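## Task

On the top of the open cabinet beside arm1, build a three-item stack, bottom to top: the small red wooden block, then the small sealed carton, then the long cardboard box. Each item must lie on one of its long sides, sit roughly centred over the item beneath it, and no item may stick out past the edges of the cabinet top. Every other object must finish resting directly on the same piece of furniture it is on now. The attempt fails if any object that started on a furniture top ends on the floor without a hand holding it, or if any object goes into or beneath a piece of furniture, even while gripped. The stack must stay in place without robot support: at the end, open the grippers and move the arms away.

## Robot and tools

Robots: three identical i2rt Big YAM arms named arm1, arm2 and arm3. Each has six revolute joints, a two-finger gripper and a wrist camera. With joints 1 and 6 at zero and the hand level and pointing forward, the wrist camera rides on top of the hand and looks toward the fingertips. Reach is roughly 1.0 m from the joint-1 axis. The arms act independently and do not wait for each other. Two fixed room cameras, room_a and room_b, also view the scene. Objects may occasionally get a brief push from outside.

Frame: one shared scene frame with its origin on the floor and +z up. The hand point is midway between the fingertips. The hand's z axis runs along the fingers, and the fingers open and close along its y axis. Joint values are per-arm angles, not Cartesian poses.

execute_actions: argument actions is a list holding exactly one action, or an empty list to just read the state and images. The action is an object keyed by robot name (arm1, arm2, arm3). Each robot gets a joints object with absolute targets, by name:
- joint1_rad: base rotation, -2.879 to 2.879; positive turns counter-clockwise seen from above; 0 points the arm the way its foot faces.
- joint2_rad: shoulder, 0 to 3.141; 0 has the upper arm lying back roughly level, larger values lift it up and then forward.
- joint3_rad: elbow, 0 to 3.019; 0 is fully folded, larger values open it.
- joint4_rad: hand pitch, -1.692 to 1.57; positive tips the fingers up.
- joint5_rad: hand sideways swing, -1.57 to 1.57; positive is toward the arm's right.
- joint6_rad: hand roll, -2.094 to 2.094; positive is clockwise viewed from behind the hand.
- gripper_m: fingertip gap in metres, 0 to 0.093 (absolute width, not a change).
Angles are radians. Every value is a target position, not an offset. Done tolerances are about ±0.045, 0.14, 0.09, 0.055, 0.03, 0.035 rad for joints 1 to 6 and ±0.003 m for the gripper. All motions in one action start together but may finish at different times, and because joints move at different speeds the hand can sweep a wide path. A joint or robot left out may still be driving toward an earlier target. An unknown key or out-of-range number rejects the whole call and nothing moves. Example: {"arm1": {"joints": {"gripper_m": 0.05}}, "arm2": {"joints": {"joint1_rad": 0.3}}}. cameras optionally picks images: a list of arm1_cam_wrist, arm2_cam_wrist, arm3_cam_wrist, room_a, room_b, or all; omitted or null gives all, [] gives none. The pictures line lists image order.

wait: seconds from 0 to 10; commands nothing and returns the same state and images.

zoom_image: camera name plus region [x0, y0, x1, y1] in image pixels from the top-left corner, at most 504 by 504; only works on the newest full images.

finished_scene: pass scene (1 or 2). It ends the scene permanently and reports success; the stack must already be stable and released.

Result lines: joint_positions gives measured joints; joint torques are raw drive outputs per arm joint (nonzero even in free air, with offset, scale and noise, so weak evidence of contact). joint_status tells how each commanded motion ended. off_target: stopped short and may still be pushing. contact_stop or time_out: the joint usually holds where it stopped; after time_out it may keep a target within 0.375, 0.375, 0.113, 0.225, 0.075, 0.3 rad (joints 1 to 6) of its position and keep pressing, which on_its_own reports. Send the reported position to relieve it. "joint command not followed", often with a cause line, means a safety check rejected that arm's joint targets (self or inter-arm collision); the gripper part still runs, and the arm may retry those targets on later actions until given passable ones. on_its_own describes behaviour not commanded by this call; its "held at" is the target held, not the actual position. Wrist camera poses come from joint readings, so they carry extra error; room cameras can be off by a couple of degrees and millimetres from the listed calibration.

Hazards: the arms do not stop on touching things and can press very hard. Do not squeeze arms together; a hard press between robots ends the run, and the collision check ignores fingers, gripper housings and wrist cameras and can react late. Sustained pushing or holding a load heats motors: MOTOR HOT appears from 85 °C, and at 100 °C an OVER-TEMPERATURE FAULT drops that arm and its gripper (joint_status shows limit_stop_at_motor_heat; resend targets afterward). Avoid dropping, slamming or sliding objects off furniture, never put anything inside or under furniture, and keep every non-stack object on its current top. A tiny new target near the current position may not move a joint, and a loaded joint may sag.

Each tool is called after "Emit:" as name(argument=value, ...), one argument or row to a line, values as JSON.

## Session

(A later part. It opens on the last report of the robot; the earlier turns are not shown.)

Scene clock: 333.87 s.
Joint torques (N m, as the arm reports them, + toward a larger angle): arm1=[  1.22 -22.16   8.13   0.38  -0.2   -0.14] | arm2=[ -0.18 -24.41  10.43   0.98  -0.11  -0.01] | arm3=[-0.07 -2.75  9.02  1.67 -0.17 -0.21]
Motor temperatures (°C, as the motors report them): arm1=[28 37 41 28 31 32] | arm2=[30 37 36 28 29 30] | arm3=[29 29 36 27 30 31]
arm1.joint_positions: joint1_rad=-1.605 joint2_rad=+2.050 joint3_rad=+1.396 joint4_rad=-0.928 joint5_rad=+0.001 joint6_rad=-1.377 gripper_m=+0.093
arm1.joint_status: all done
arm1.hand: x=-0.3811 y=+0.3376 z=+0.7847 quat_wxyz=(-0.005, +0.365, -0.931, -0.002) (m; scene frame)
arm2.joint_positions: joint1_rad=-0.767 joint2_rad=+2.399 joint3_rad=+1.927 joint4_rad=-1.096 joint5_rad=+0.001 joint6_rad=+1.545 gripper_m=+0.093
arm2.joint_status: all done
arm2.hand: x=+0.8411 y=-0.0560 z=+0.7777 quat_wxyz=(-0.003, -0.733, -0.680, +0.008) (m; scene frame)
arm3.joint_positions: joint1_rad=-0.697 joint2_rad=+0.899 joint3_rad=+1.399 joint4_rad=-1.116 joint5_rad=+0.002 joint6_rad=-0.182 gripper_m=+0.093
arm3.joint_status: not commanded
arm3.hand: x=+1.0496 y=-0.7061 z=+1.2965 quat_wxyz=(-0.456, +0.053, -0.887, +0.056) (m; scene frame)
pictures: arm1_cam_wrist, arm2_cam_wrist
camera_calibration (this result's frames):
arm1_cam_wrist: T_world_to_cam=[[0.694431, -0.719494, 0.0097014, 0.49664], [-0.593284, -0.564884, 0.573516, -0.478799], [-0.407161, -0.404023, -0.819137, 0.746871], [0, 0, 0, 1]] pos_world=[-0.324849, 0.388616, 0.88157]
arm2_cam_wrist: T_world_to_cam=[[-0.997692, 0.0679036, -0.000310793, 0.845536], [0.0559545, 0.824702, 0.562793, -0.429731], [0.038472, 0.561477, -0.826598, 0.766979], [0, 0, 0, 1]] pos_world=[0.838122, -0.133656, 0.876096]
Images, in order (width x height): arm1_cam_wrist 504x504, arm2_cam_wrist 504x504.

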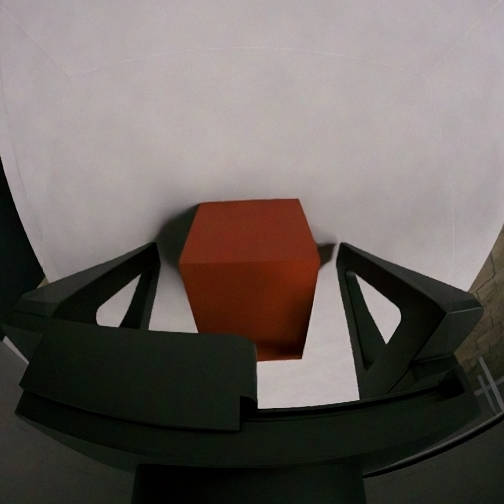

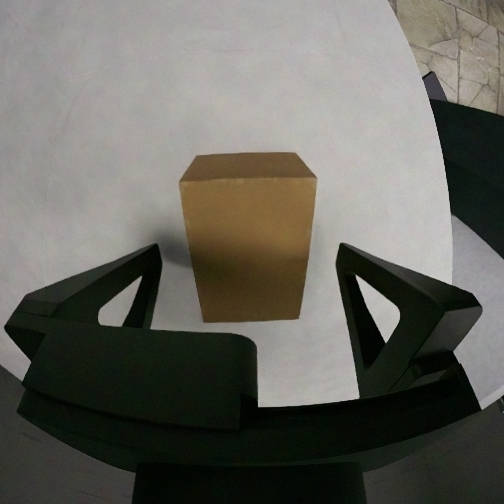

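Emit:
execute_actions(
  actions=[
    {"arm1": {"joints": {"gripper_m": 0.03}}, "arm2": {"joints": {"joint2_rad": 2.455, "joint4_rad": -1.03}}},
  ],
  cameras=["arm1_cam_wrist", "arm2_cam_wrist"],
)

Scene clock: 336.57 s.
Joint torques (N m, as the arm reports them, + toward a larger angle): arm1=[  1.13 -22.77   8.15   0.34  -0.18  -0.13] | arm2=[ -0.75 -22.43  10.29   1.04  -0.13   0.  ] | arm3=[ 0.22 -3.48  9.    1.78 -0.15 -0.18]
Motor temperatures (°C, as the motors report them): arm1=[28 37 40 28 31 32] | arm2=[30 37 36 28 29 30] | arm3=[29 29 36 27 30 31]
arm1.joint_positions: joint1_rad=-1.605 joint2_rad=+2.050 joint3_rad=+1.396 joint4_rad=-0.927 joint5_rad=+0.000 joint6_rad=-1.377 gripper_m=+0.044
arm1.joint_status: gripper_m off_target (ended at +0.044, target +0.030)
arm1.hand: x=-0.3809 y=+0.3375 z=+0.7847 quat_wxyz=(-0.005, +0.365, -0.931, -0.002) (m; scene frame)
arm2.joint_positions: joint1_rad=-0.767 joint2_rad=+2.432 joint3_rad=+1.927 joint4_rad=-1.046 joint5_rad=+0.001 joint6_rad=+1.545 gripper_m=+0.093
arm2.joint_status: all done
arm2.hand: x=+0.8458 y=-0.0568 z=+0.7561 quat_wxyz=(-0.010, -0.733, -0.680, +0.002) (m; scene frame)
arm3.joint_positions: joint1_rad=-0.697 joint2_rad=+0.899 joint3_rad=+1.399 joint4_rad=-1.116 joint5_rad=+0.002 joint6_rad=-0.182 gripper_m=+0.093
arm3.joint_status: not commanded
arm3.hand: x=+1.0496 y=-0.7061 z=+1.2965 quat_wxyz=(-0.456, +0.053, -0.887, +0.056) (m; scene frame)
pictures: arm1_cam_wrist, arm2_cam_wrist
camera_calibration (this result's frames):
arm1_cam_wrist: T_world_to_cam=[[0.694966, -0.718967, 0.0103947, 0.495948], [-0.593342, -0.565249, 0.573096, -0.478289], [-0.406162, -0.40445, -0.819422, 0.747675], [0, 0, 0, 1]] pos_world=[-0.324779, 0.388616, 0.881611]
arm2_cam_wrist: T_world_to_cam=[[-0.997558, 0.0676304, -0.0174651, 0.8631], [0.0461344, 0.825685, 0.562242, -0.408413], [0.0524454, 0.560063, -0.826788, 0.737659], [0, 0, 0, 1]] pos_world=[0.841147, -0.134287, 0.854589]
Images, in order (width x height): arm1_cam_wrist 504x504, arm2_cam_wrist 504x504.

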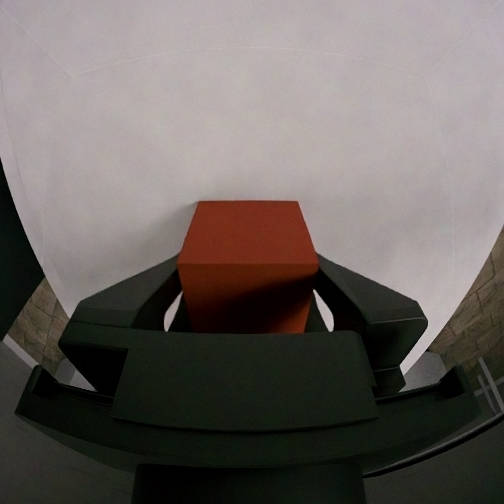

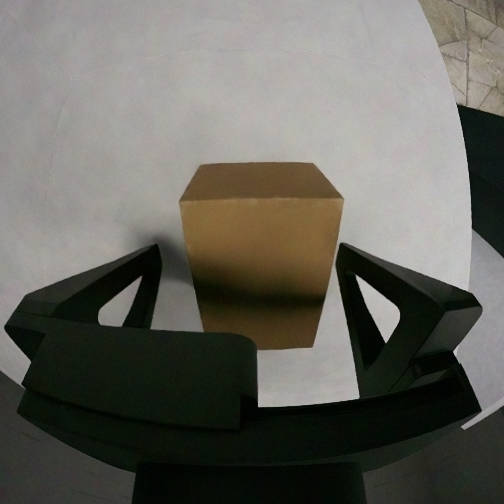

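Emit:
execute_actions(
  actions=[
    {"arm1": {"joints": {"joint2_rad": 1.75, "joint3_rad": 1.42, "joint4_rad": -1.23}}, "arm2": {"joints": {"joint2_rad": 2.475}}},
  ],
  cameras=["arm1_cam_wrist", "arm2_cam_wrist"],
)

Scene clock: 340.00 s.
Joint torques (N m, as the arm reports them, + toward a larger angle): arm1=[  1.21 -19.48  10.86  -0.22  -0.18  -0.13] | arm2=[ -0.43 -22.14  10.27   0.91  -0.1    0.01] | arm3=[ 0.07 -3.13  8.84  1.69 -0.13 -0.16]
Motor temperatures (°C, as the motors report them): arm1=[28 37 40 28 31 32] | arm2=[30 37 37 28 29 30] | arm3=[29 29 36 27 30 31]
arm1.joint_positions: joint1_rad=-1.605 joint2_rad=+1.760 joint3_rad=+1.396 joint4_rad=-1.224 joint5_rad=+0.000 joint6_rad=-1.377 gripper_m=+0.044
arm1.joint_status: all done
arm1.hand: x=-0.4196 y=+0.3637 z=+0.9352 quat_wxyz=(-0.003, +0.366, -0.931, -0.004) (m; scene frame)
arm2.joint_positions: joint1_rad=-0.767 joint2_rad=+2.446 joint3_rad=+1.927 joint4_rad=-1.046 joint5_rad=+0.001 joint6_rad=+1.545 gripper_m=+0.093
arm2.joint_status: all done
arm2.hand: x=+0.8423 y=-0.0566 z=+0.7464 quat_wxyz=(-0.004, -0.733, -0.680, +0.007) (m; scene frame)
arm3.joint_positions: joint1_rad=-0.697 joint2_rad=+0.899 joint3_rad=+1.399 joint4_rad=-1.116 joint5_rad=+0.002 joint6_rad=-0.182 gripper_m=+0.093
arm3.joint_status: not commanded
arm3.hand: x=+1.0496 y=-0.7061 z=+1.2965 quat_wxyz=(-0.456, +0.053, -0.887, +0.056) (m; scene frame)
pictures: arm1_cam_wrist, arm2_cam_wrist
camera_calibration (this result's frames):
arm1_cam_wrist: T_world_to_cam=[[0.695048, -0.71895, 0.0043829, 0.545721], [-0.590476, -0.567346, 0.573983, -0.571512], [-0.410179, -0.401534, -0.818855, 0.86259], [0, 0, 0, 1]] pos_world=[-0.36295, 0.41446, 1.03198]
arm2_cam_wrist: T_world_to_cam=[[-0.99769, 0.0678631, -0.00297939, 0.848684], [0.0544263, 0.824855, 0.562718, -0.410376], [0.0406454, 0.561257, -0.826643, 0.739633], [0, 0, 0, 1]] pos_world=[0.838996, -0.134217, 0.844868]
Images, in order (width x height): arm1_cam_wrist 504x504, arm2_cam_wrist 504x504.

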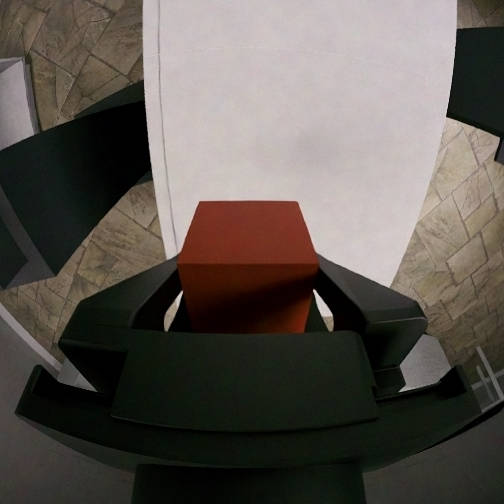

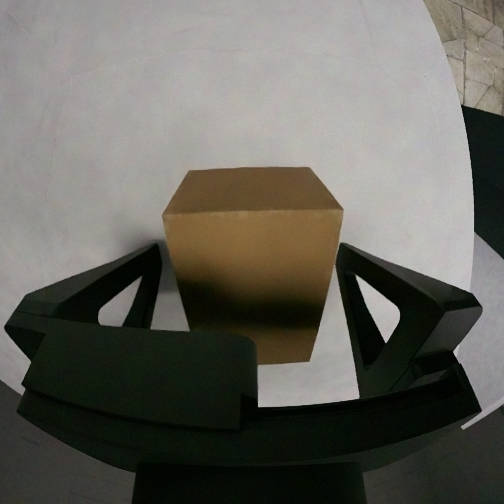

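Emit:
execute_actions(
  actions=[
    {"arm1": {"joints": {"joint1_rad": 1.28, "joint2_rad": 1.92, "joint3_rad": 2.03, "joint4_rad": -1.66, "joint6_rad": -1.68}}, "arm2": {"joints": {"gripper_m": 0.045}}},
  ],
  cameras=["arm1_cam_wrist", "arm2_cam_wrist", "room_b"],
)

Scene clock: 351.97 s.
Joint torques (N m, as the arm reports them, + toward a larger angle): arm1=[ -0.41 -24.91  11.63  -0.35  -0.07  -0.15] | arm2=[ -0.24 -22.37  10.21   0.86  -0.13   0.  ] | arm3=[ 0.15 -2.89  8.83  1.58 -0.11 -0.21]
Motor temperatures (°C, as the motors report them): arm1=[28 37 41 28 31 32] | arm2=[30 37 37 28 29 30] | arm3=[29 29 36 27 30 31]
arm1.joint_positions: joint1_rad=+1.287 joint2_rad=+1.946 joint3_rad=+2.004 joint4_rad=-1.653 joint5_rad=-0.002 joint6_rad=-1.666 gripper_m=+0.044
arm1.joint_status: all done
arm1.hand: x=-1.2181 y=+1.1272 z=+1.0488 quat_wxyz=(+0.015, +0.923, +0.383, +0.010) (m; scene frame)
arm2.joint_positions: joint1_rad=-0.767 joint2_rad=+2.446 joint3_rad=+1.927 joint4_rad=-1.045 joint5_rad=+0.001 joint6_rad=+1.545 gripper_m=+0.060
arm2.joint_status: gripper_m off_target (ended at +0.060, target +0.045)
arm2.hand: x=+0.8425 y=-0.0566 z=+0.7464 quat_wxyz=(-0.005, -0.733, -0.680, +0.007) (m; scene frame)
arm3.joint_positions: joint1_rad=-0.697 joint2_rad=+0.899 joint3_rad=+1.399 joint4_rad=-1.116 joint5_rad=+0.002 joint6_rad=-0.182 gripper_m=+0.093
arm3.joint_status: not commanded
arm3.hand: x=+1.0496 y=-0.7061 z=+1.2965 quat_wxyz=(-0.456, +0.053, -0.887, +0.056) (m; scene frame)
pictures: arm1_cam_wrist, arm2_cam_wrist, room_b
camera_calibration (this result's frames):
arm1_cam_wrist: T_world_to_cam=[[-0.722232, 0.691172, -0.0257217, -1.63515], [0.548735, 0.59524, 0.587009, -0.611537], [0.421035, 0.409842, -0.809172, 1.02237], [0, 0, 0, 1]] pos_world=[-1.27584, 1.07517, 1.14419]
arm2_cam_wrist: T_world_to_cam=[[-0.997687, 0.0678454, -0.00412307, 0.849815], [0.0537715, 0.824921, 0.562685, -0.409788], [0.0415768, 0.561162, -0.826661, 0.73886], [0, 0, 0, 1]] pos_world=[0.839165, -0.134234, 0.844872]
Images, in order (width x height): arm1_cam_wrist 504x504, arm2_cam_wrist 504x504, room_b 672x504.

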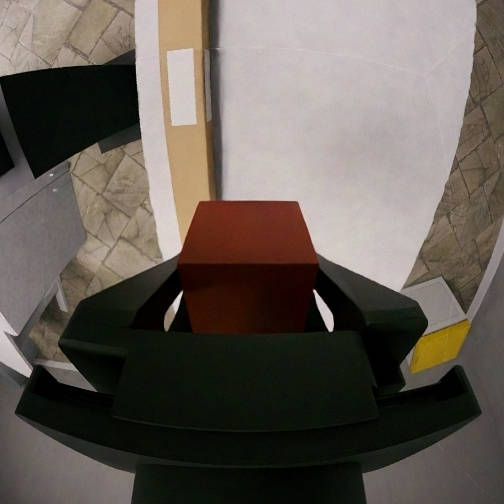

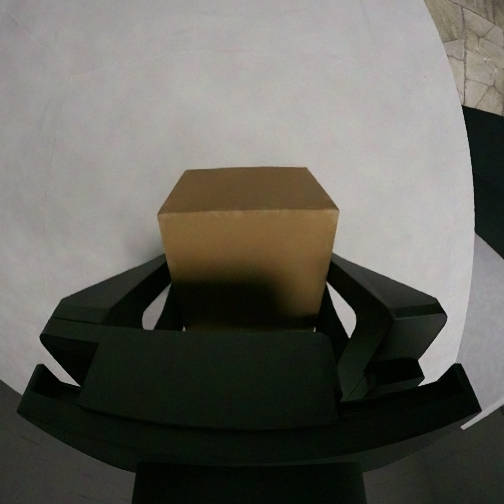

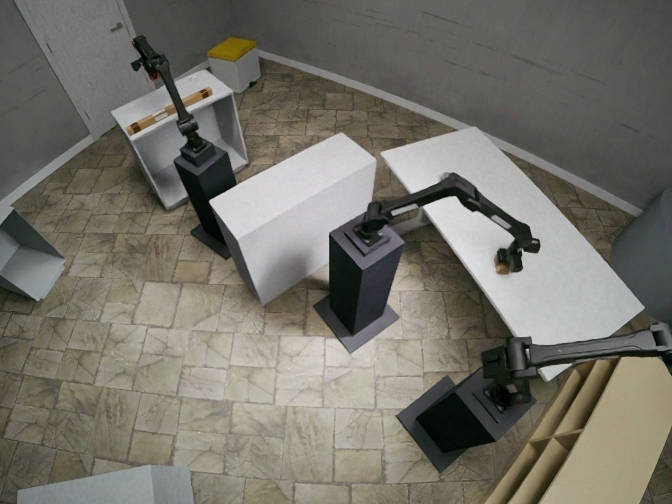

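Emit:
zoom_image(
  camera="room_b",
  region=[80, 30, 280, 180],
)

Region (80, 30, 280, 180) of room_b's 672x504 image, scaled by 2.520, with more detail than that image has; it fills the top 378 rows of this view, and the rest is white.

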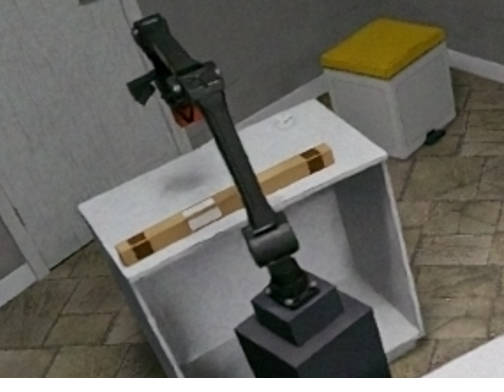

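Emit:
zoom_image(
  camera="room_b",
  region=[100, 95, 170, 150],
)

Emit:
zoom_image(
  camera="room_b",
  region=[175, 60, 245, 115],
)

Region (100, 95, 170, 150) of room_b's 672x504 image, scaled by 7.200, with more detail than that image has; it fills the top 396 rows of this view, and the rest is white.

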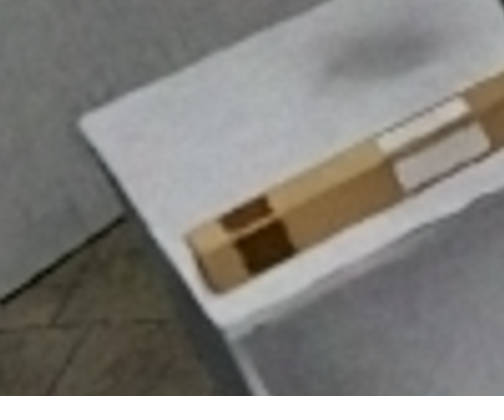

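Region (175, 60, 245, 115) of room_b's 672x504 image, scaled by 7.200, with more detail than that image has; it fills the top 396 rows of this view, and the rest is white.

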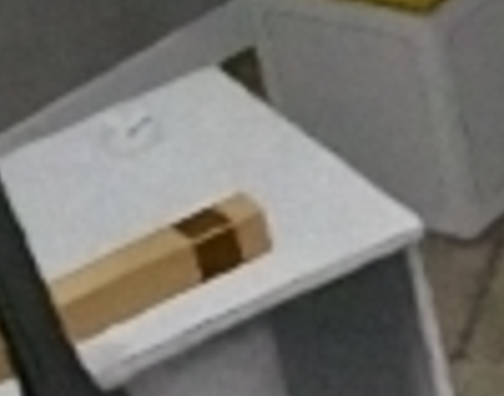

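Emit:
execute_actions(
  actions=[
    {"arm1": {"joints": {"joint1_rad": 1.21, "joint2_rad": 2.20, "joint3_rad": 1.87, "joint4_rad": -1.21, "joint6_rad": -1.75}}, "arm2": {"joints": {"joint2_rad": 2.1, "joint3_rad": 1.8, "joint4_rad": -1.28}}},
  ],
  cameras=["arm1_cam_wrist", "arm2_cam_wrist", "room_b"],
)

Scene clock: 388.40 s.
Joint torques (N m, as the arm reports them, + toward a larger angle): arm1=[  0.82 -26.17   9.82   0.32  -0.16  -0.14] | arm2=[ -0.87 -21.06   9.08  -0.22  -0.1   -0.03] | arm3=[ 0.   -3.14  8.86  1.59 -0.14 -0.2 ]
Motor temperatures (°C, as the motors report them): arm1=[28 38 42 28 31 32] | arm2=[30 37 37 28 29 30] | arm3=[29 29 36 27 30 31]
arm1.joint_positions: joint1_rad=+1.201 joint2_rad=+2.206 joint3_rad=+1.856 joint4_rad=-1.217 joint5_rad=+0.000 joint6_rad=-1.736 gripper_m=+0.045
arm1.joint_status: all done
arm1.hand: x=-1.2083 y=+1.2093 z=+0.8332 quat_wxyz=(+0.001, +0.927, +0.376, +0.007) (m; scene frame)
arm2.joint_positions: joint1_rad=-0.767 joint2_rad=+2.094 joint3_rad=+1.792 joint4_rad=-1.265 joint5_rad=+0.001 joint6_rad=+1.545 gripper_m=+0.060
arm2.joint_status: all done
arm2.hand: x=+0.7908 y=-0.0487 z=+0.9263 quat_wxyz=(-0.004, -0.733, -0.680, +0.007) (m; scene frame)
arm3.joint_positions: joint1_rad=-0.697 joint2_rad=+0.899 joint3_rad=+1.399 joint4_rad=-1.116 joint5_rad=+0.002 joint6_rad=-0.182 gripper_m=+0.093
arm3.joint_status: not commanded
arm3.hand: x=+1.0496 y=-0.7061 z=+1.2965 quat_wxyz=(-0.456, +0.053, -0.887, +0.056) (m; scene frame)
pictures: arm1_cam_wrist, arm2_cam_wrist, room_b
camera_calibration (this result's frames):
arm1_cam_wrist: T_world_to_cam=[[-0.711548, 0.702635, 0.00183466, -1.71428], [0.567071, 0.572719, 0.591966, -0.493948], [0.414885, 0.422253, -0.805961, 0.785068], [0, 0, 0, 1]] pos_world=[-1.2654, 1.15591, 0.928279]
arm2_cam_wrist: T_world_to_cam=[[-0.997692, 0.0678805, -0.00183571, 0.796263], [0.0550812, 0.824789, 0.562751, -0.51588], [0.0397139, 0.561351, -0.826624, 0.886701], [0, 0, 0, 1]] pos_world=[0.787626, -0.126309, 1.02474]
Images, in order (width x height): arm1_cam_wrist 504x504, arm2_cam_wrist 504x504, room_b 672x504.

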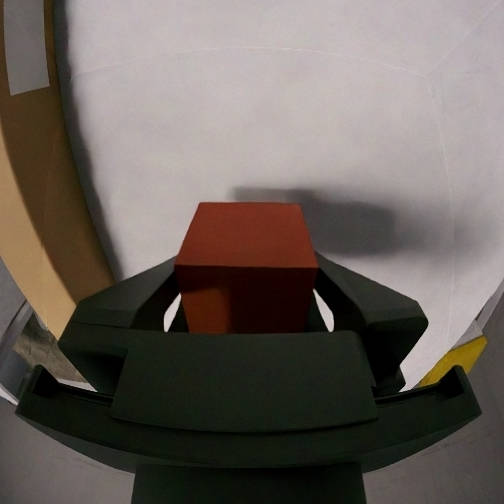

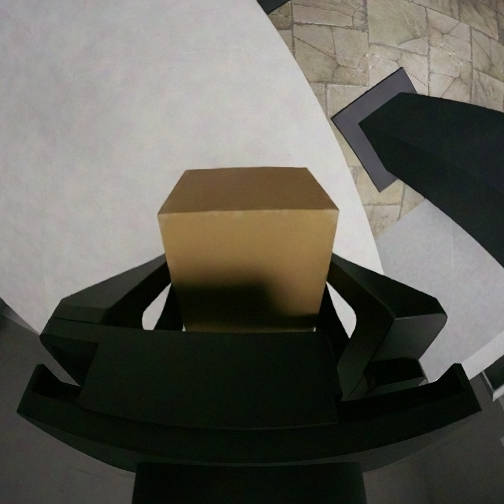

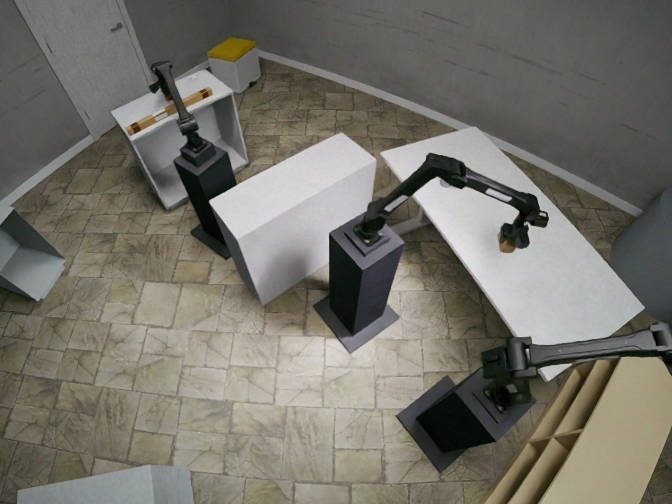

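Emit:
execute_actions(
  actions=[
    {"arm1": {"joints": {"joint1_rad": 1.215, "joint2_rad": 2.245, "joint4_rad": -1.17}}, "arm2": {"joints": {"joint1_rad": 1.94, "joint2_rad": 2.16, "joint3_rad": 1.70, "joint4_rad": -1.10, "joint6_rad": 1.92}}},
  ],
  cameras=["arm1_cam_wrist", "arm2_cam_wrist", "room_b"],
)

Scene clock: 396.27 s.
Joint torques (N m, as the arm reports them, + toward a larger angle): arm1=[  1.06 -26.28   9.73   0.31  -0.15  -0.14] | arm2=[  0.43 -22.79   7.5    0.49   0.01   0.09] | arm3=[-0.41 -3.12  9.01  1.52 -0.15 -0.17]
Motor temperatures (°C, as the motors report them): arm1=[28 38 42 28 31 32] | arm2=[31 37 36 28 29 30] | arm3=[29 29 36 27 30 31]
arm1.joint_positions: joint1_rad=+1.203 joint2_rad=+2.251 joint3_rad=+1.856 joint4_rad=-1.177 joint5_rad=+0.000 joint6_rad=-1.737 gripper_m=+0.045
arm1.joint_status: all done
arm1.hand: x=-1.2113 y=+1.2119 z=+0.8040 quat_wxyz=(+0.004, +0.926, +0.377, +0.008) (m; scene frame)
arm2.joint_positions: joint1_rad=+1.946 joint2_rad=+2.168 joint3_rad=+1.709 joint4_rad=-1.101 joint5_rad=-0.003 joint6_rad=+1.913 gripper_m=+0.060
arm2.joint_status: all done
arm2.hand: x=-0.3913 y=+0.3355 z=+0.8569 quat_wxyz=(+0.011, +0.343, -0.939, +0.002) (m; scene frame)
arm3.joint_positions: joint1_rad=-0.697 joint2_rad=+0.899 joint3_rad=+1.399 joint4_rad=-1.116 joint5_rad=+0.002 joint6_rad=-0.182 gripper_m=+0.093
arm3.joint_status: not commanded
arm3.hand: x=+1.0496 y=-0.7061 z=+1.2965 quat_wxyz=(-0.456, +0.053, -0.887, +0.056) (m; scene frame)
pictures: arm1_cam_wrist, arm2_cam_wrist, room_b
camera_calibration (this result's frames):
arm1_cam_wrist: T_world_to_cam=[[-0.713365, 0.700784, -0.00337539, -1.71394], [0.563962, 0.576933, 0.590843, -0.484495], [0.416001, 0.419583, -0.80678, 0.766934], [0, 0, 0, 1]] pos_world=[-1.26847, 1.15883, 0.899222]
arm2_cam_wrist: T_world_to_cam=[[0.649809, -0.76003, -0.010127, 0.5202], [-0.607459, -0.52728, 0.594112, -0.561075], [-0.456883, -0.379908, -0.804318, 0.762972], [0, 0, 0, 1]] pos_world=[-0.330272, 0.389382, 0.952282]
Images, in order (width x height): arm1_cam_wrist 504x504, arm2_cam_wrist 504x504, room_b 672x504.

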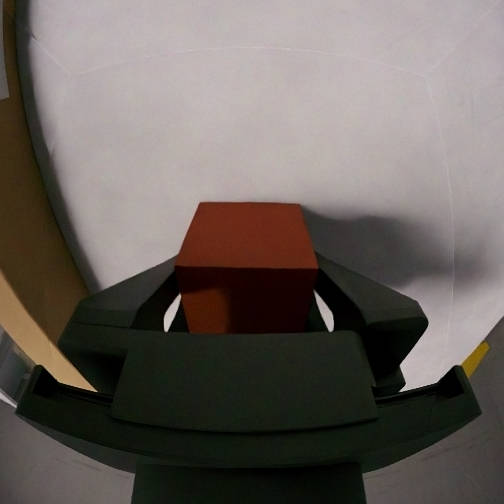

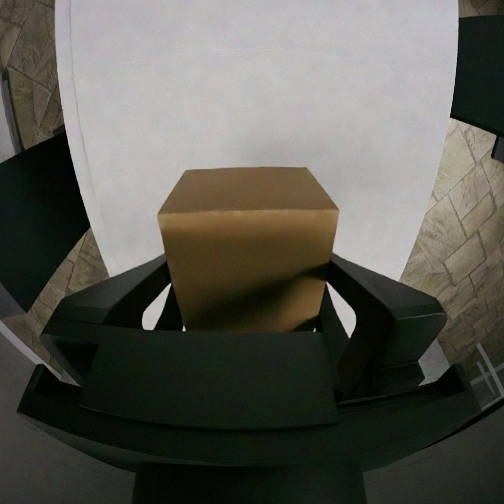

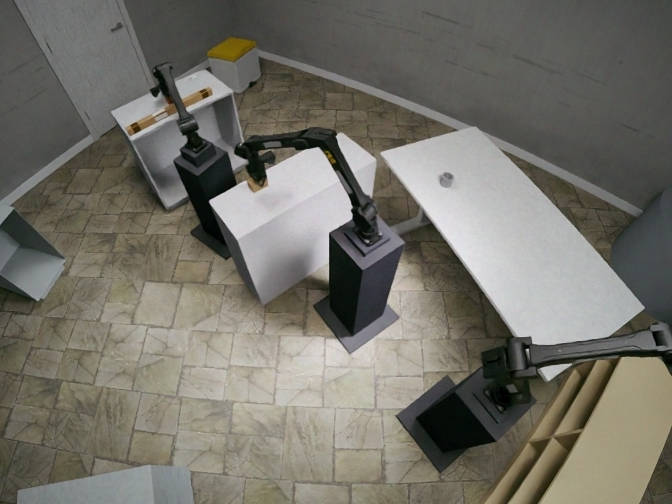

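Emit:
execute_actions(
  actions=[
    {"arm1": {"joints": {"joint2_rad": 2.262}}, "arm2": {"joints": {"joint2_rad": 2.25, "joint3_rad": 1.672, "joint4_rad": -0.98}}},
  ],
  cameras=["arm1_cam_wrist", "arm2_cam_wrist"],
)

Scene clock: 400.97 s.
Joint torques (N m, as the arm reports them, + toward a larger angle): arm1=[  1.06 -24.86   9.73   0.32  -0.15  -0.14] | arm2=[  0.41 -21.8    7.4    0.96   0.03   0.14] | arm3=[-0.18 -3.55  9.02  1.61 -0.12 -0.18]
Motor temperatures (°C, as the motors report them): arm1=[28 38 42 28 31 32] | arm2=[31 37 36 28 29 30] | arm3=[29 29 36 27 30 31]
arm1.joint_positions: joint1_rad=+1.203 joint2_rad=+2.251 joint3_rad=+1.856 joint4_rad=-1.177 joint5_rad=+0.000 joint6_rad=-1.737 gripper_m=+0.045
arm1.joint_status: all done
arm1.hand: x=-1.2113 y=+1.2119 z=+0.8040 quat_wxyz=(+0.004, +0.926, +0.377, +0.008) (m; scene frame)
arm2.joint_positions: joint1_rad=+1.946 joint2_rad=+2.248 joint3_rad=+1.676 joint4_rad=-0.995 joint5_rad=-0.003 joint6_rad=+1.913 gripper_m=+0.060
arm2.joint_status: all done
arm2.hand: x=-0.3902 y=+0.3337 z=+0.7969 quat_wxyz=(+0.009, +0.343, -0.939, +0.005) (m; scene frame)
arm3.joint_positions: joint1_rad=-0.697 joint2_rad=+0.899 joint3_rad=+1.399 joint4_rad=-1.116 joint5_rad=+0.002 joint6_rad=-0.182 gripper_m=+0.093
arm3.joint_status: not commanded
arm3.hand: x=+1.0496 y=-0.7061 z=+1.2965 quat_wxyz=(-0.456, +0.053, -0.887, +0.056) (m; scene frame)
pictures: arm1_cam_wrist, arm2_cam_wrist
camera_calibration (this result's frames):
arm1_cam_wrist: T_world_to_cam=[[-0.713365, 0.700784, -0.00337539, -1.71394], [0.563962, 0.576933, 0.590843, -0.484495], [0.416001, 0.419583, -0.80678, 0.766934], [0, 0, 0, 1]] pos_world=[-1.26847, 1.15883, 0.899222]
arm2_cam_wrist: T_world_to_cam=[[0.649648, -0.760226, -0.00363554, 0.512338], [-0.611119, -0.525061, 0.592321, -0.526426], [-0.452207, -0.382579, -0.805694, 0.718287], [0, 0, 0, 1]] pos_world=[-0.329734, 0.387888, 0.892395]
Images, in order (width x height): arm1_cam_wrist 504x504, arm2_cam_wrist 504x504.

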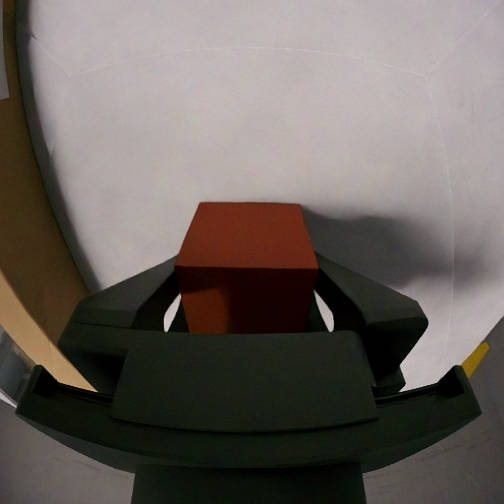

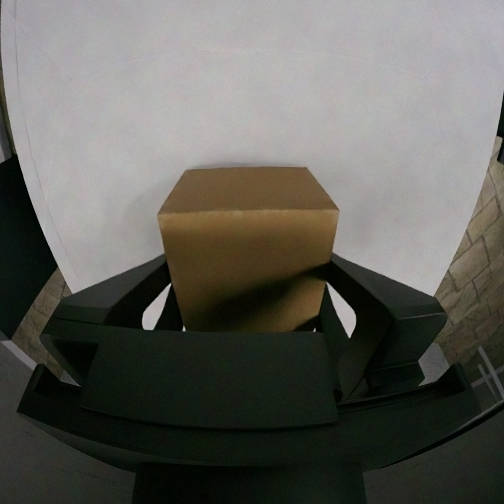

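Emit:
execute_actions(
  actions=[
    {"arm1": {"joints": {"joint2_rad": 2.28}}, "arm2": {"joints": {"joint2_rad": 2.28}}},
  ],
  cameras=["arm1_cam_wrist", "arm2_cam_wrist"],
)

Scene clock: 403.40 s.
Joint torques (N m, as the arm reports them, + toward a larger angle): arm1=[  1.06 -23.38   9.74   0.31  -0.15  -0.13] | arm2=[  0.53 -20.19   7.09   0.85  -0.02   0.14] | arm3=[-0.07 -3.31  8.96  1.46 -0.11 -0.2 ]
Motor temperatures (°C, as the motors report them): arm1=[28 38 41 28 31 32] | arm2=[31 37 36 28 29 30] | arm3=[29 29 36 27 30 31]
arm1.joint_positions: joint1_rad=+1.203 joint2_rad=+2.252 joint3_rad=+1.856 joint4_rad=-1.177 joint5_rad=+0.000 joint6_rad=-1.738 gripper_m=+0.045
arm1.joint_status: all done
arm1.hand: x=-1.2112 y=+1.2118 z=+0.8036 quat_wxyz=(+0.004, +0.926, +0.378, +0.008) (m; scene frame)
arm2.joint_positions: joint1_rad=+1.946 joint2_rad=+2.260 joint3_rad=+1.676 joint4_rad=-0.995 joint5_rad=-0.003 joint6_rad=+1.913 gripper_m=+0.060
arm2.joint_status: all done
arm2.hand: x=-0.3882 y=+0.3323 z=+0.7896 quat_wxyz=(+0.005, +0.343, -0.939, +0.009) (m; scene frame)
arm3.joint_positions: joint1_rad=-0.697 joint2_rad=+0.899 joint3_rad=+1.399 joint4_rad=-1.116 joint5_rad=+0.002 joint6_rad=-0.182 gripper_m=+0.093
arm3.joint_status: not commanded
arm3.hand: x=+1.0496 y=-0.7061 z=+1.2965 quat_wxyz=(-0.456, +0.053, -0.887, +0.056) (m; scene frame)
pictures: arm1_cam_wrist, arm2_cam_wrist
camera_calibration (this result's frames):
arm1_cam_wrist: T_world_to_cam=[[-0.714158, 0.699973, -0.00413789, -1.7132], [0.563051, 0.577953, 0.590715, -0.486432], [0.415876, 0.419534, -0.80687, 0.766528], [0, 0, 0, 1]] pos_world=[-1.26839, 1.15874, 0.898742]
arm2_cam_wrist: T_world_to_cam=[[0.64978, -0.760085, 0.00753055, 0.501185], [-0.617047, -0.521662, 0.58917, -0.522549], [-0.443891, -0.387478, -0.807974, 0.71953], [0, 0, 0, 1]] pos_world=[-0.328704, 0.387151, 0.885457]
Images, in order (width x height): arm1_cam_wrist 504x504, arm2_cam_wrist 504x504.

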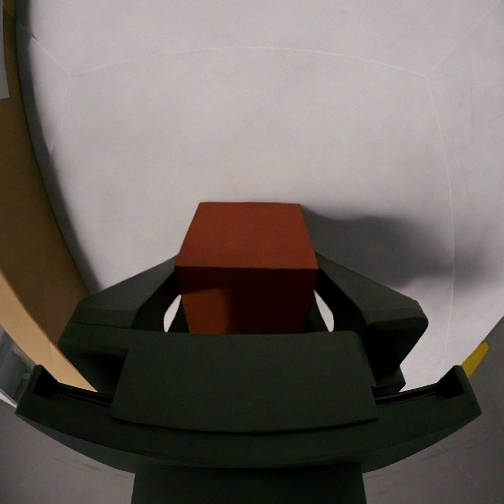

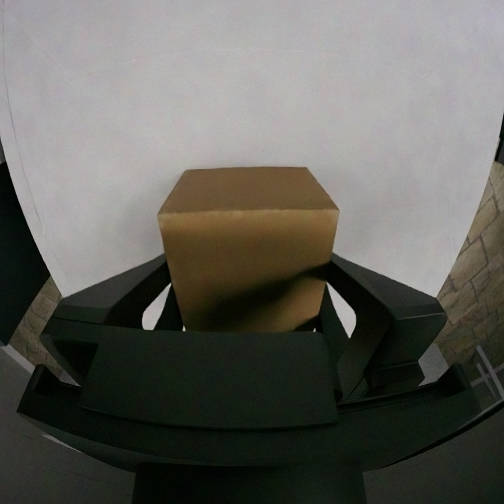

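Emit:
execute_actions(
  actions=[
    {"arm1": {"joints": {"joint2_rad": 2.248, "gripper_m": 0.093}}, "arm2": {"joints": {"joint2_rad": 2.295}}},
  ],
  cameras=["arm1_cam_wrist", "arm2_cam_wrist"],
)

Scene clock: 405.67 s.
Joint torques (N m, as the arm reports them, + toward a larger angle): arm1=[  1.06 -26.22   9.76   0.04  -0.16  -0.13] | arm2=[ -0.2  -19.52   7.26   0.83  -0.03   0.09] | arm3=[ 0.82 -3.21  8.92  1.6  -0.11 -0.18]
Motor temperatures (°C, as the motors report them): arm1=[28 38 41 28 31 32] | arm2=[31 37 36 28 29 30] | arm3=[29 29 36 27 30 31]
arm1.joint_positions: joint1_rad=+1.203 joint2_rad=+2.252 joint3_rad=+1.856 joint4_rad=-1.175 joint5_rad=+0.000 joint6_rad=-1.738 gripper_m=+0.093
arm1.joint_status: all done
arm1.hand: x=-1.2115 y=+1.2123 z=+0.8035 quat_wxyz=(+0.003, +0.926, +0.378, +0.008) (m; scene frame)
arm2.joint_positions: joint1_rad=+1.946 joint2_rad=+2.262 joint3_rad=+1.676 joint4_rad=-0.995 joint5_rad=-0.001 joint6_rad=+1.914 gripper_m=+0.060
arm2.joint_status: all done
arm2.hand: x=-0.3877 y=+0.3323 z=+0.7885 quat_wxyz=(+0.004, +0.343, -0.939, +0.009) (m; scene frame)
arm3.joint_positions: joint1_rad=-0.697 joint2_rad=+0.899 joint3_rad=+1.399 joint4_rad=-1.116 joint5_rad=+0.002 joint6_rad=-0.182 gripper_m=+0.093
arm3.joint_status: not commanded
arm3.hand: x=+1.0496 y=-0.7061 z=+1.2965 quat_wxyz=(-0.456, +0.053, -0.887, +0.056) (m; scene frame)
pictures: arm1_cam_wrist, arm2_cam_wrist
camera_calibration (this result's frames):
arm1_cam_wrist: T_world_to_cam=[[-0.714184, 0.699956, -0.00188931, -1.71557], [0.563805, 0.576861, 0.591063, -0.484556], [0.414807, 0.421062, -0.806623, 0.763118], [0, 0, 0, 1]] pos_world=[-1.26858, 1.15902, 0.89871]
arm2_cam_wrist: T_world_to_cam=[[0.649505, -0.760306, 0.00883491, 0.499838], [-0.618648, -0.521664, 0.587487, -0.520862], [-0.442061, -0.387041, -0.809185, 0.720316], [0, 0, 0, 1]] pos_world=[-0.328453, 0.387107, 0.884453]
Images, in order (width x height): arm1_cam_wrist 504x504, arm2_cam_wrist 504x504.

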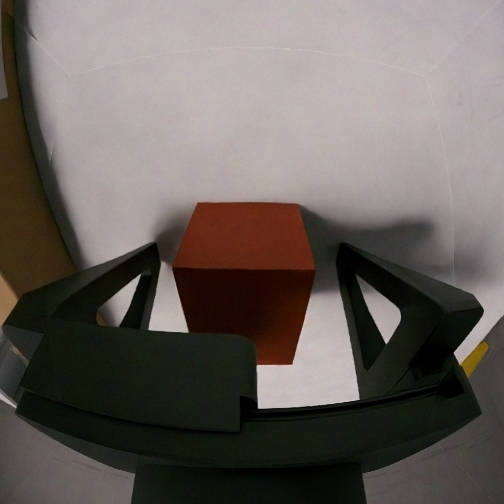

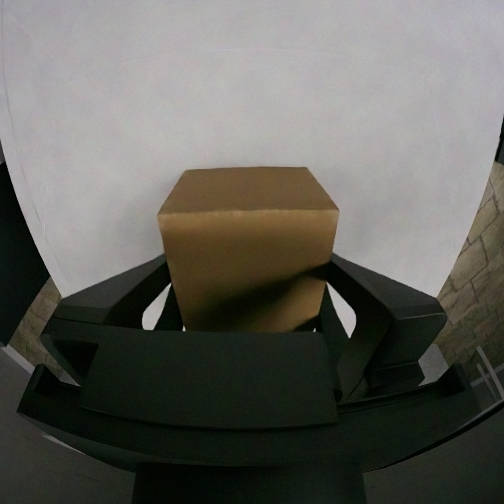

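Emit:
execute_actions(
  actions=[
    {"arm1": {"joints": {"joint2_rad": 1.95, "joint4_rad": -1.47}}, "arm2": {"joints": {"joint2_rad": 2.262, "gripper_m": 0.093}}},
  ],
  cameras=["arm1_cam_wrist", "arm2_cam_wrist"],
)

Scene clock: 421.33 s.
Joint torques (N m, as the arm reports them, + toward a larger angle): arm1=[  1.1  -23.73  10.57  -0.24  -0.15  -0.13] | arm2=[  0.34 -22.21   7.15   0.83  -0.03   0.1 ] | arm3=[-0.02 -3.29  8.88  1.75 -0.12 -0.17]
Motor temperatures (°C, as the motors report them): arm1=[28 38 41 28 31 32] | arm2=[30 37 35 28 29 30] | arm3=[29 29 36 27 30 31]
arm1.joint_positions: joint1_rad=+1.203 joint2_rad=+1.961 joint3_rad=+1.856 joint4_rad=-1.464 joint5_rad=+0.000 joint6_rad=-1.738 gripper_m=+0.093
arm1.joint_status: all done
arm1.hand: x=-1.1823 y=+1.1659 z=+0.9843 quat_wxyz=(+0.002, +0.926, +0.378, +0.007) (m; scene frame)
arm2.joint_positions: joint1_rad=+1.946 joint2_rad=+2.262 joint3_rad=+1.676 joint4_rad=-0.995 joint5_rad=-0.001 joint6_rad=+1.914 gripper_m=+0.093
arm2.joint_status: all done
arm2.hand: x=-0.3877 y=+0.3323 z=+0.7885 quat_wxyz=(+0.004, +0.343, -0.939, +0.009) (m; scene frame)
arm3.joint_positions: joint1_rad=-0.697 joint2_rad=+0.899 joint3_rad=+1.399 joint4_rad=-1.116 joint5_rad=+0.002 joint6_rad=-0.182 gripper_m=+0.093
arm3.joint_status: not commanded
arm3.hand: x=+1.0496 y=-0.7061 z=+1.2965 quat_wxyz=(-0.456, +0.053, -0.887, +0.056) (m; scene frame)
pictures: arm1_cam_wrist, arm2_cam_wrist
camera_calibration (this result's frames):
arm1_cam_wrist: T_world_to_cam=[[-0.714207, 0.699934, 0.000359255, -1.66406], [0.56456, 0.575769, 0.591407, -0.579296], [0.413739, 0.42259, -0.806373, 0.913087], [0, 0, 0, 1]] pos_world=[-1.23922, 1.11241, 1.07949]
arm2_cam_wrist: T_world_to_cam=[[0.649505, -0.760306, 0.00883491, 0.499838], [-0.618648, -0.521664, 0.587487, -0.520862], [-0.442061, -0.387041, -0.809185, 0.720316], [0, 0, 0, 1]] pos_world=[-0.328453, 0.387107, 0.884453]
Images, in order (width x height): arm1_cam_wrist 504x504, arm2_cam_wrist 504x504.

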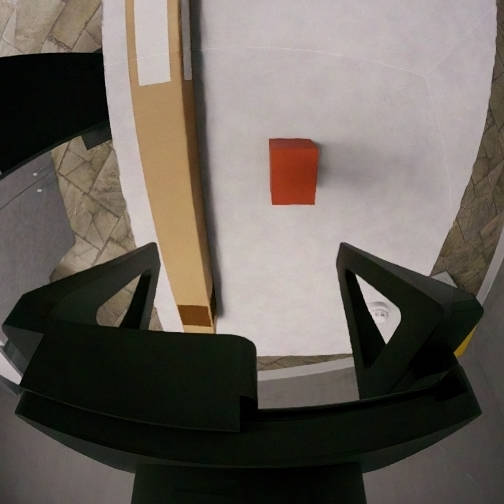

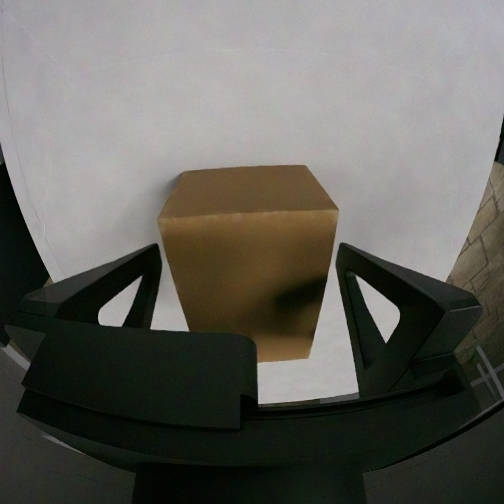

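Emit:
execute_actions(
  actions=[
    {"arm1": {"joints": {"joint1_rad": -1.615, "joint2_rad": 1.88, "joint3_rad": 1.485, "joint4_rad": -1.15, "joint6_rad": -1.365}}, "arm2": {"joints": {"joint2_rad": 1.0, "joint4_rad": -1.55}}},
  ],
  cameras=["arm1_cam_wrist", "room_b"],
)

Scene clock: 436.07 s.
Joint torques (N m, as the arm reports them, + toward a larger angle): arm1=[  1.46 -22.75   8.54  -0.01  -0.21   0.11] | arm2=[-0.11 -3.33  8.01  0.89 -0.06  0.06] | arm3=[ 0.25 -2.38  8.92  1.56 -0.13 -0.18]
Motor temperatures (°C, as the motors report them): arm1=[28 38 41 28 31 32] | arm2=[30 37 35 28 29 30] | arm3=[29 29 36 27 30 31]
arm1.joint_positions: joint1_rad=-1.625 joint2_rad=+1.901 joint3_rad=+1.486 joint4_rad=-1.148 joint5_rad=+0.001 joint6_rad=-1.377 gripper_m=+0.093
arm1.joint_status: all done
arm1.hand: x=-0.3873 y=+0.3266 z=+0.8945 quat_wxyz=(-0.010, +0.356, -0.935, +0.006) (m; scene frame)
arm2.joint_positions: joint1_rad=+1.946 joint2_rad=+0.993 joint3_rad=+1.672 joint4_rad=-1.534 joint5_rad=-0.001 joint6_rad=+1.914 gripper_m=+0.093
arm2.joint_status: all done
arm2.hand: x=-0.1222 y=+0.1894 z=+1.4057 quat_wxyz=(+0.231, +0.318, -0.881, -0.265) (m; scene frame)
arm3.joint_positions: joint1_rad=-0.697 joint2_rad=+0.899 joint3_rad=+1.399 joint4_rad=-1.116 joint5_rad=+0.002 joint6_rad=-0.182 gripper_m=+0.093
arm3.joint_status: not commanded
arm3.hand: x=+1.0496 y=-0.7061 z=+1.2965 quat_wxyz=(-0.456, +0.053, -0.887, +0.056) (m; scene frame)
pictures: arm1_cam_wrist, room_b
camera_calibration (this result's frames):
arm1_cam_wrist: T_world_to_cam=[[0.67931, -0.733305, 0.0282943, 0.473958], [-0.613244, -0.546068, 0.570737, -0.563058], [-0.403074, -0.405059, -0.820645, 0.833139], [0, 0, 0, 1]] pos_world=[-0.33144, 0.377559, 0.991659]
Images, in order (width x height): arm1_cam_wrist 504x504, room_b 672x504.

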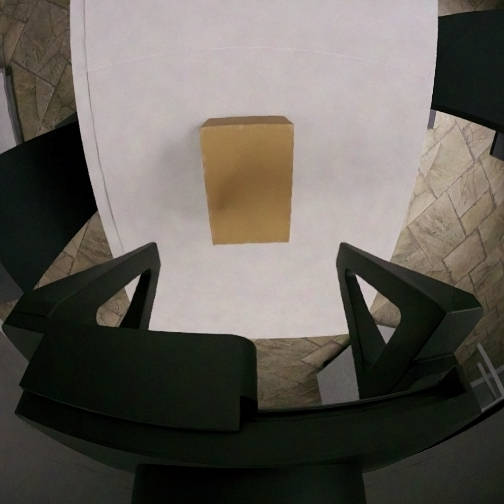

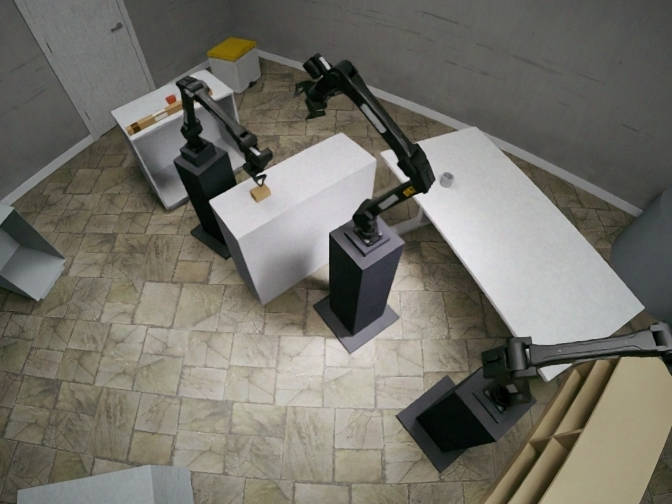

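Emit:
execute_actions(
  actions=[
    {"arm1": {"joints": {"joint1_rad": -1.606, "joint2_rad": 2.03, "joint3_rad": 1.42, "joint4_rad": -0.935, "joint6_rad": -1.405}}, "arm2": {"joints": {"joint1_rad": 2.7}}},
  ],
  cameras=["arm1_cam_wrist"],
)

Scene clock: 445.07 s.
Joint torques (N m, as the arm reports them, + toward a larger angle): arm1=[  1.52 -23.15   8.64   0.4   -0.21  -0.15] | arm2=[ 1.18 -2.67  7.99  0.74 -0.07  0.05] | arm3=[-0.24 -3.07  9.05  1.59 -0.12 -0.18]
Motor temperatures (°C, as the motors report them): arm1=[28 38 41 28 31 32] | arm2=[30 36 35 28 29 30] | arm3=[29 29 36 27 30 31]
arm1.joint_positions: joint1_rad=-1.615 joint2_rad=+2.047 joint3_rad=+1.407 joint4_rad=-0.943 joint5_rad=+0.001 joint6_rad=-1.391 gripper_m=+0.093
arm1.joint_status: all done
arm1.hand: x=-0.3835 y=+0.3318 z=+0.7893 quat_wxyz=(-0.004, +0.367, -0.930, -0.003) (m; scene frame)
arm2.joint_positions: joint1_rad=+2.693 joint2_rad=+0.993 joint3_rad=+1.672 joint4_rad=-1.534 joint5_rad=-0.001 joint6_rad=+1.914 gripper_m=+0.093
arm2.joint_status: all done
arm2.hand: x=-0.1600 y=-0.0485 z=+1.4092 quat_wxyz=(+0.314, +0.617, -0.702, -0.167) (m; scene frame)
arm3.joint_positions: joint1_rad=-0.697 joint2_rad=+0.899 joint3_rad=+1.399 joint4_rad=-1.116 joint5_rad=+0.002 joint6_rad=-0.182 gripper_m=+0.093
arm3.joint_status: not commanded
arm3.hand: x=+1.0496 y=-0.7061 z=+1.2965 quat_wxyz=(-0.456, +0.053, -0.887, +0.056) (m; scene frame)
pictures: arm1_cam_wrist
camera_calibration (this result's frames):
arm1_cam_wrist: T_world_to_cam=[[0.69721, -0.716831, 0.00713785, 0.496351], [-0.589799, -0.567938, 0.574094, -0.484202], [-0.407474, -0.404474, -0.818759, 0.747009], [0, 0, 0, 1]] pos_world=[-0.327256, 0.382948, 0.886054]
Images, in order (width x height): arm1_cam_wrist 504x504.

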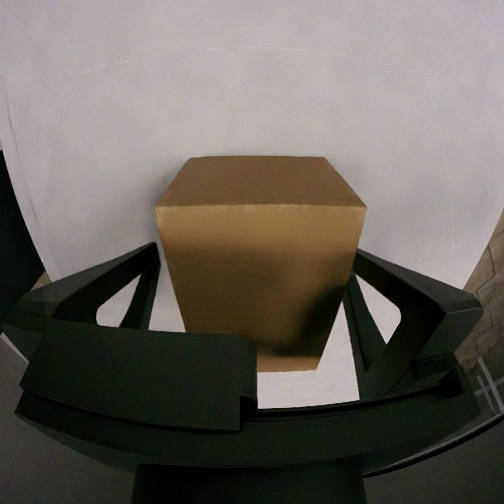

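Emit:
execute_actions(
  actions=[
    {"arm1": {"joints": {"gripper_m": 0.045}}},
  ],
  cameras=[],
)

Emit:
execute_actions(
  actions=[
    {"arm1": {"joints": {"joint2_rad": 1.78, "joint3_rad": 1.45, "joint4_rad": -1.22}}},
  ],
  cameras=["arm1_cam_wrist"],
)

Scene clock: 451.13 s.
Joint torques (N m, as the arm reports them, + toward a larger angle): arm1=[  1.51 -23.1    8.69   0.35  -0.2   -0.13] | arm2=[ 1.25 -2.57  7.95  0.75 -0.09  0.05] | arm3=[-0.33 -3.39  8.99  1.66 -0.12 -0.17]
Motor temperatures (°C, as the motors report them): arm1=[28 38 41 28 31 32] | arm2=[30 36 35 28 29 30] | arm3=[29 29 36 27 30 31]
arm1.joint_positions: joint1_rad=-1.615 joint2_rad=+2.047 joint3_rad=+1.407 joint4_rad=-0.942 joint5_rad=+0.001 joint6_rad=-1.392 gripper_m=+0.059
arm1.joint_status: gripper_m off_target (ended at +0.059, target +0.045)
arm1.hand: x=-0.3832 y=+0.3316 z=+0.7893 quat_wxyz=(-0.004, +0.367, -0.930, -0.002) (m; scene frame)
arm2.joint_positions: joint1_rad=+2.693 joint2_rad=+0.993 joint3_rad=+1.672 joint4_rad=-1.534 joint5_rad=-0.001 joint6_rad=+1.914 gripper_m=+0.093
arm2.joint_status: not commanded
arm2.hand: x=-0.1600 y=-0.0485 z=+1.4092 quat_wxyz=(+0.314, +0.617, -0.702, -0.167) (m; scene frame)
arm3.joint_positions: joint1_rad=-0.697 joint2_rad=+0.899 joint3_rad=+1.399 joint4_rad=-1.116 joint5_rad=+0.002 joint6_rad=-0.182 gripper_m=+0.093
arm3.joint_status: not commanded
arm3.hand: x=+1.0496 y=-0.7061 z=+1.2965 quat_wxyz=(-0.456, +0.053, -0.887, +0.056) (m; scene frame)
pictures: none
No camera images: the call's "cameras" was empty. Leave "cameras" out to get every camera's image.

Scene clock: 452.47 s.
Joint torques (N m, as the arm reports them, + toward a larger angle): arm1=[  1.49 -20.01  10.81  -0.22  -0.2   -0.13] | arm2=[ 1.19 -2.37  8.02  0.84 -0.08  0.03] | arm3=[ 0.12 -2.92  8.92  1.75 -0.13 -0.19]
Motor temperatures (°C, as the motors report them): arm1=[28 38 41 28 31 32] | arm2=[30 36 35 28 29 30] | arm3=[29 29 36 27 30 31]
arm1.joint_positions: joint1_rad=-1.615 joint2_rad=+1.788 joint3_rad=+1.424 joint4_rad=-1.213 joint5_rad=+0.001 joint6_rad=-1.392 gripper_m=+0.059
arm1.joint_status: all done
arm1.hand: x=-0.4128 y=+0.3518 z=+0.9311 quat_wxyz=(-0.006, +0.367, -0.930, +0.000) (m; scene frame)
arm2.joint_positions: joint1_rad=+2.693 joint2_rad=+0.993 joint3_rad=+1.672 joint4_rad=-1.534 joint5_rad=-0.001 joint6_rad=+1.914 gripper_m=+0.093
arm2.joint_status: not commanded
arm2.hand: x=-0.1600 y=-0.0485 z=+1.4092 quat_wxyz=(+0.314, +0.617, -0.702, -0.167) (m; scene frame)
arm3.joint_positions: joint1_rad=-0.697 joint2_rad=+0.899 joint3_rad=+1.399 joint4_rad=-1.116 joint5_rad=+0.002 joint6_rad=-0.182 gripper_m=+0.093
arm3.joint_status: not commanded
arm3.hand: x=+1.0496 y=-0.7061 z=+1.2965 quat_wxyz=(-0.456, +0.053, -0.887, +0.056) (m; scene frame)
pictures: arm1_cam_wrist
camera_calibration (this result's frames):
arm1_cam_wrist: T_world_to_cam=[[0.697913, -0.71604, 0.014305, 0.523379], [-0.592532, -0.566082, 0.573111, -0.57244], [-0.402273, -0.408458, -0.819353, 0.863358], [0, 0, 0, 1]] pos_world=[-0.357157, 0.403357, 1.02798]
Images, in order (width x height): arm1_cam_wrist 504x504.

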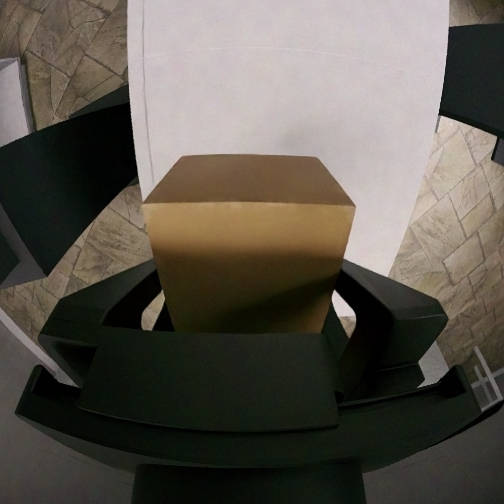

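Emit:
execute_actions(
  actions=[
    {"arm1": {"joints": {"joint1_rad": 1.18, "joint2_rad": 1.95, "joint3_rad": 2.0, "joint4_rad": -1.58, "joint6_rad": -1.768}}},
  ],
  cameras=["arm1_cam_wrist", "room_b"],
)

Scene clock: 465.13 s.
Joint torques (N m, as the arm reports them, + toward a larger angle): arm1=[ -0.33 -25.14  11.48  -0.31  -0.08  -0.15] | arm2=[ 0.78 -2.86  7.8   0.88 -0.06  0.04] | arm3=[ 0.44 -3.6   8.82  1.74 -0.12 -0.16]
Motor temperatures (°C, as the motors report them): arm1=[28 38 42 28 31 32] | arm2=[30 35 35 28 29 30] | arm3=[29 29 36 27 30 31]
arm1.joint_positions: joint1_rad=+1.185 joint2_rad=+1.978 joint3_rad=+1.975 joint4_rad=-1.573 joint5_rad=-0.002 joint6_rad=-1.754 gripper_m=+0.059
arm1.joint_status: all done
arm1.hand: x=-1.1772 y=+1.1769 z=+1.0198 quat_wxyz=(+0.005, +0.926, +0.377, +0.007) (m; scene frame)
arm2.joint_positions: joint1_rad=+2.693 joint2_rad=+0.993 joint3_rad=+1.672 joint4_rad=-1.534 joint5_rad=-0.001 joint6_rad=+1.914 gripper_m=+0.093
arm2.joint_status: not commanded
arm2.hand: x=-0.1600 y=-0.0485 z=+1.4092 quat_wxyz=(+0.314, +0.617, -0.702, -0.167) (m; scene frame)
arm3.joint_positions: joint1_rad=-0.697 joint2_rad=+0.899 joint3_rad=+1.399 joint4_rad=-1.116 joint5_rad=+0.002 joint6_rad=-0.182 gripper_m=+0.093
arm3.joint_status: not commanded
arm3.hand: x=+1.0496 y=-0.7061 z=+1.2965 quat_wxyz=(-0.456, +0.053, -0.887, +0.056) (m; scene frame)
pictures: arm1_cam_wrist, room_b
camera_calibration (this result's frames):
arm1_cam_wrist: T_world_to_cam=[[-0.712786, 0.701356, -0.00603102, -1.66164], [0.564204, 0.578464, 0.589112, -0.610773], [0.416666, 0.416508, -0.808029, 0.947211], [0, 0, 0, 1]] pos_world=[-1.23447, 1.12419, 1.11517]
Images, in order (width x height): arm1_cam_wrist 504x504, room_b 672x504.

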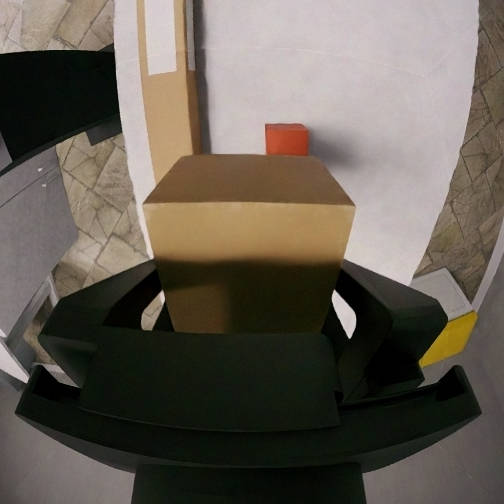

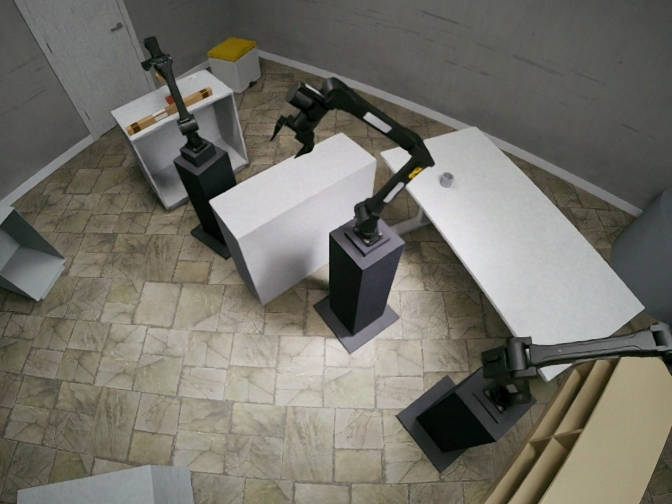

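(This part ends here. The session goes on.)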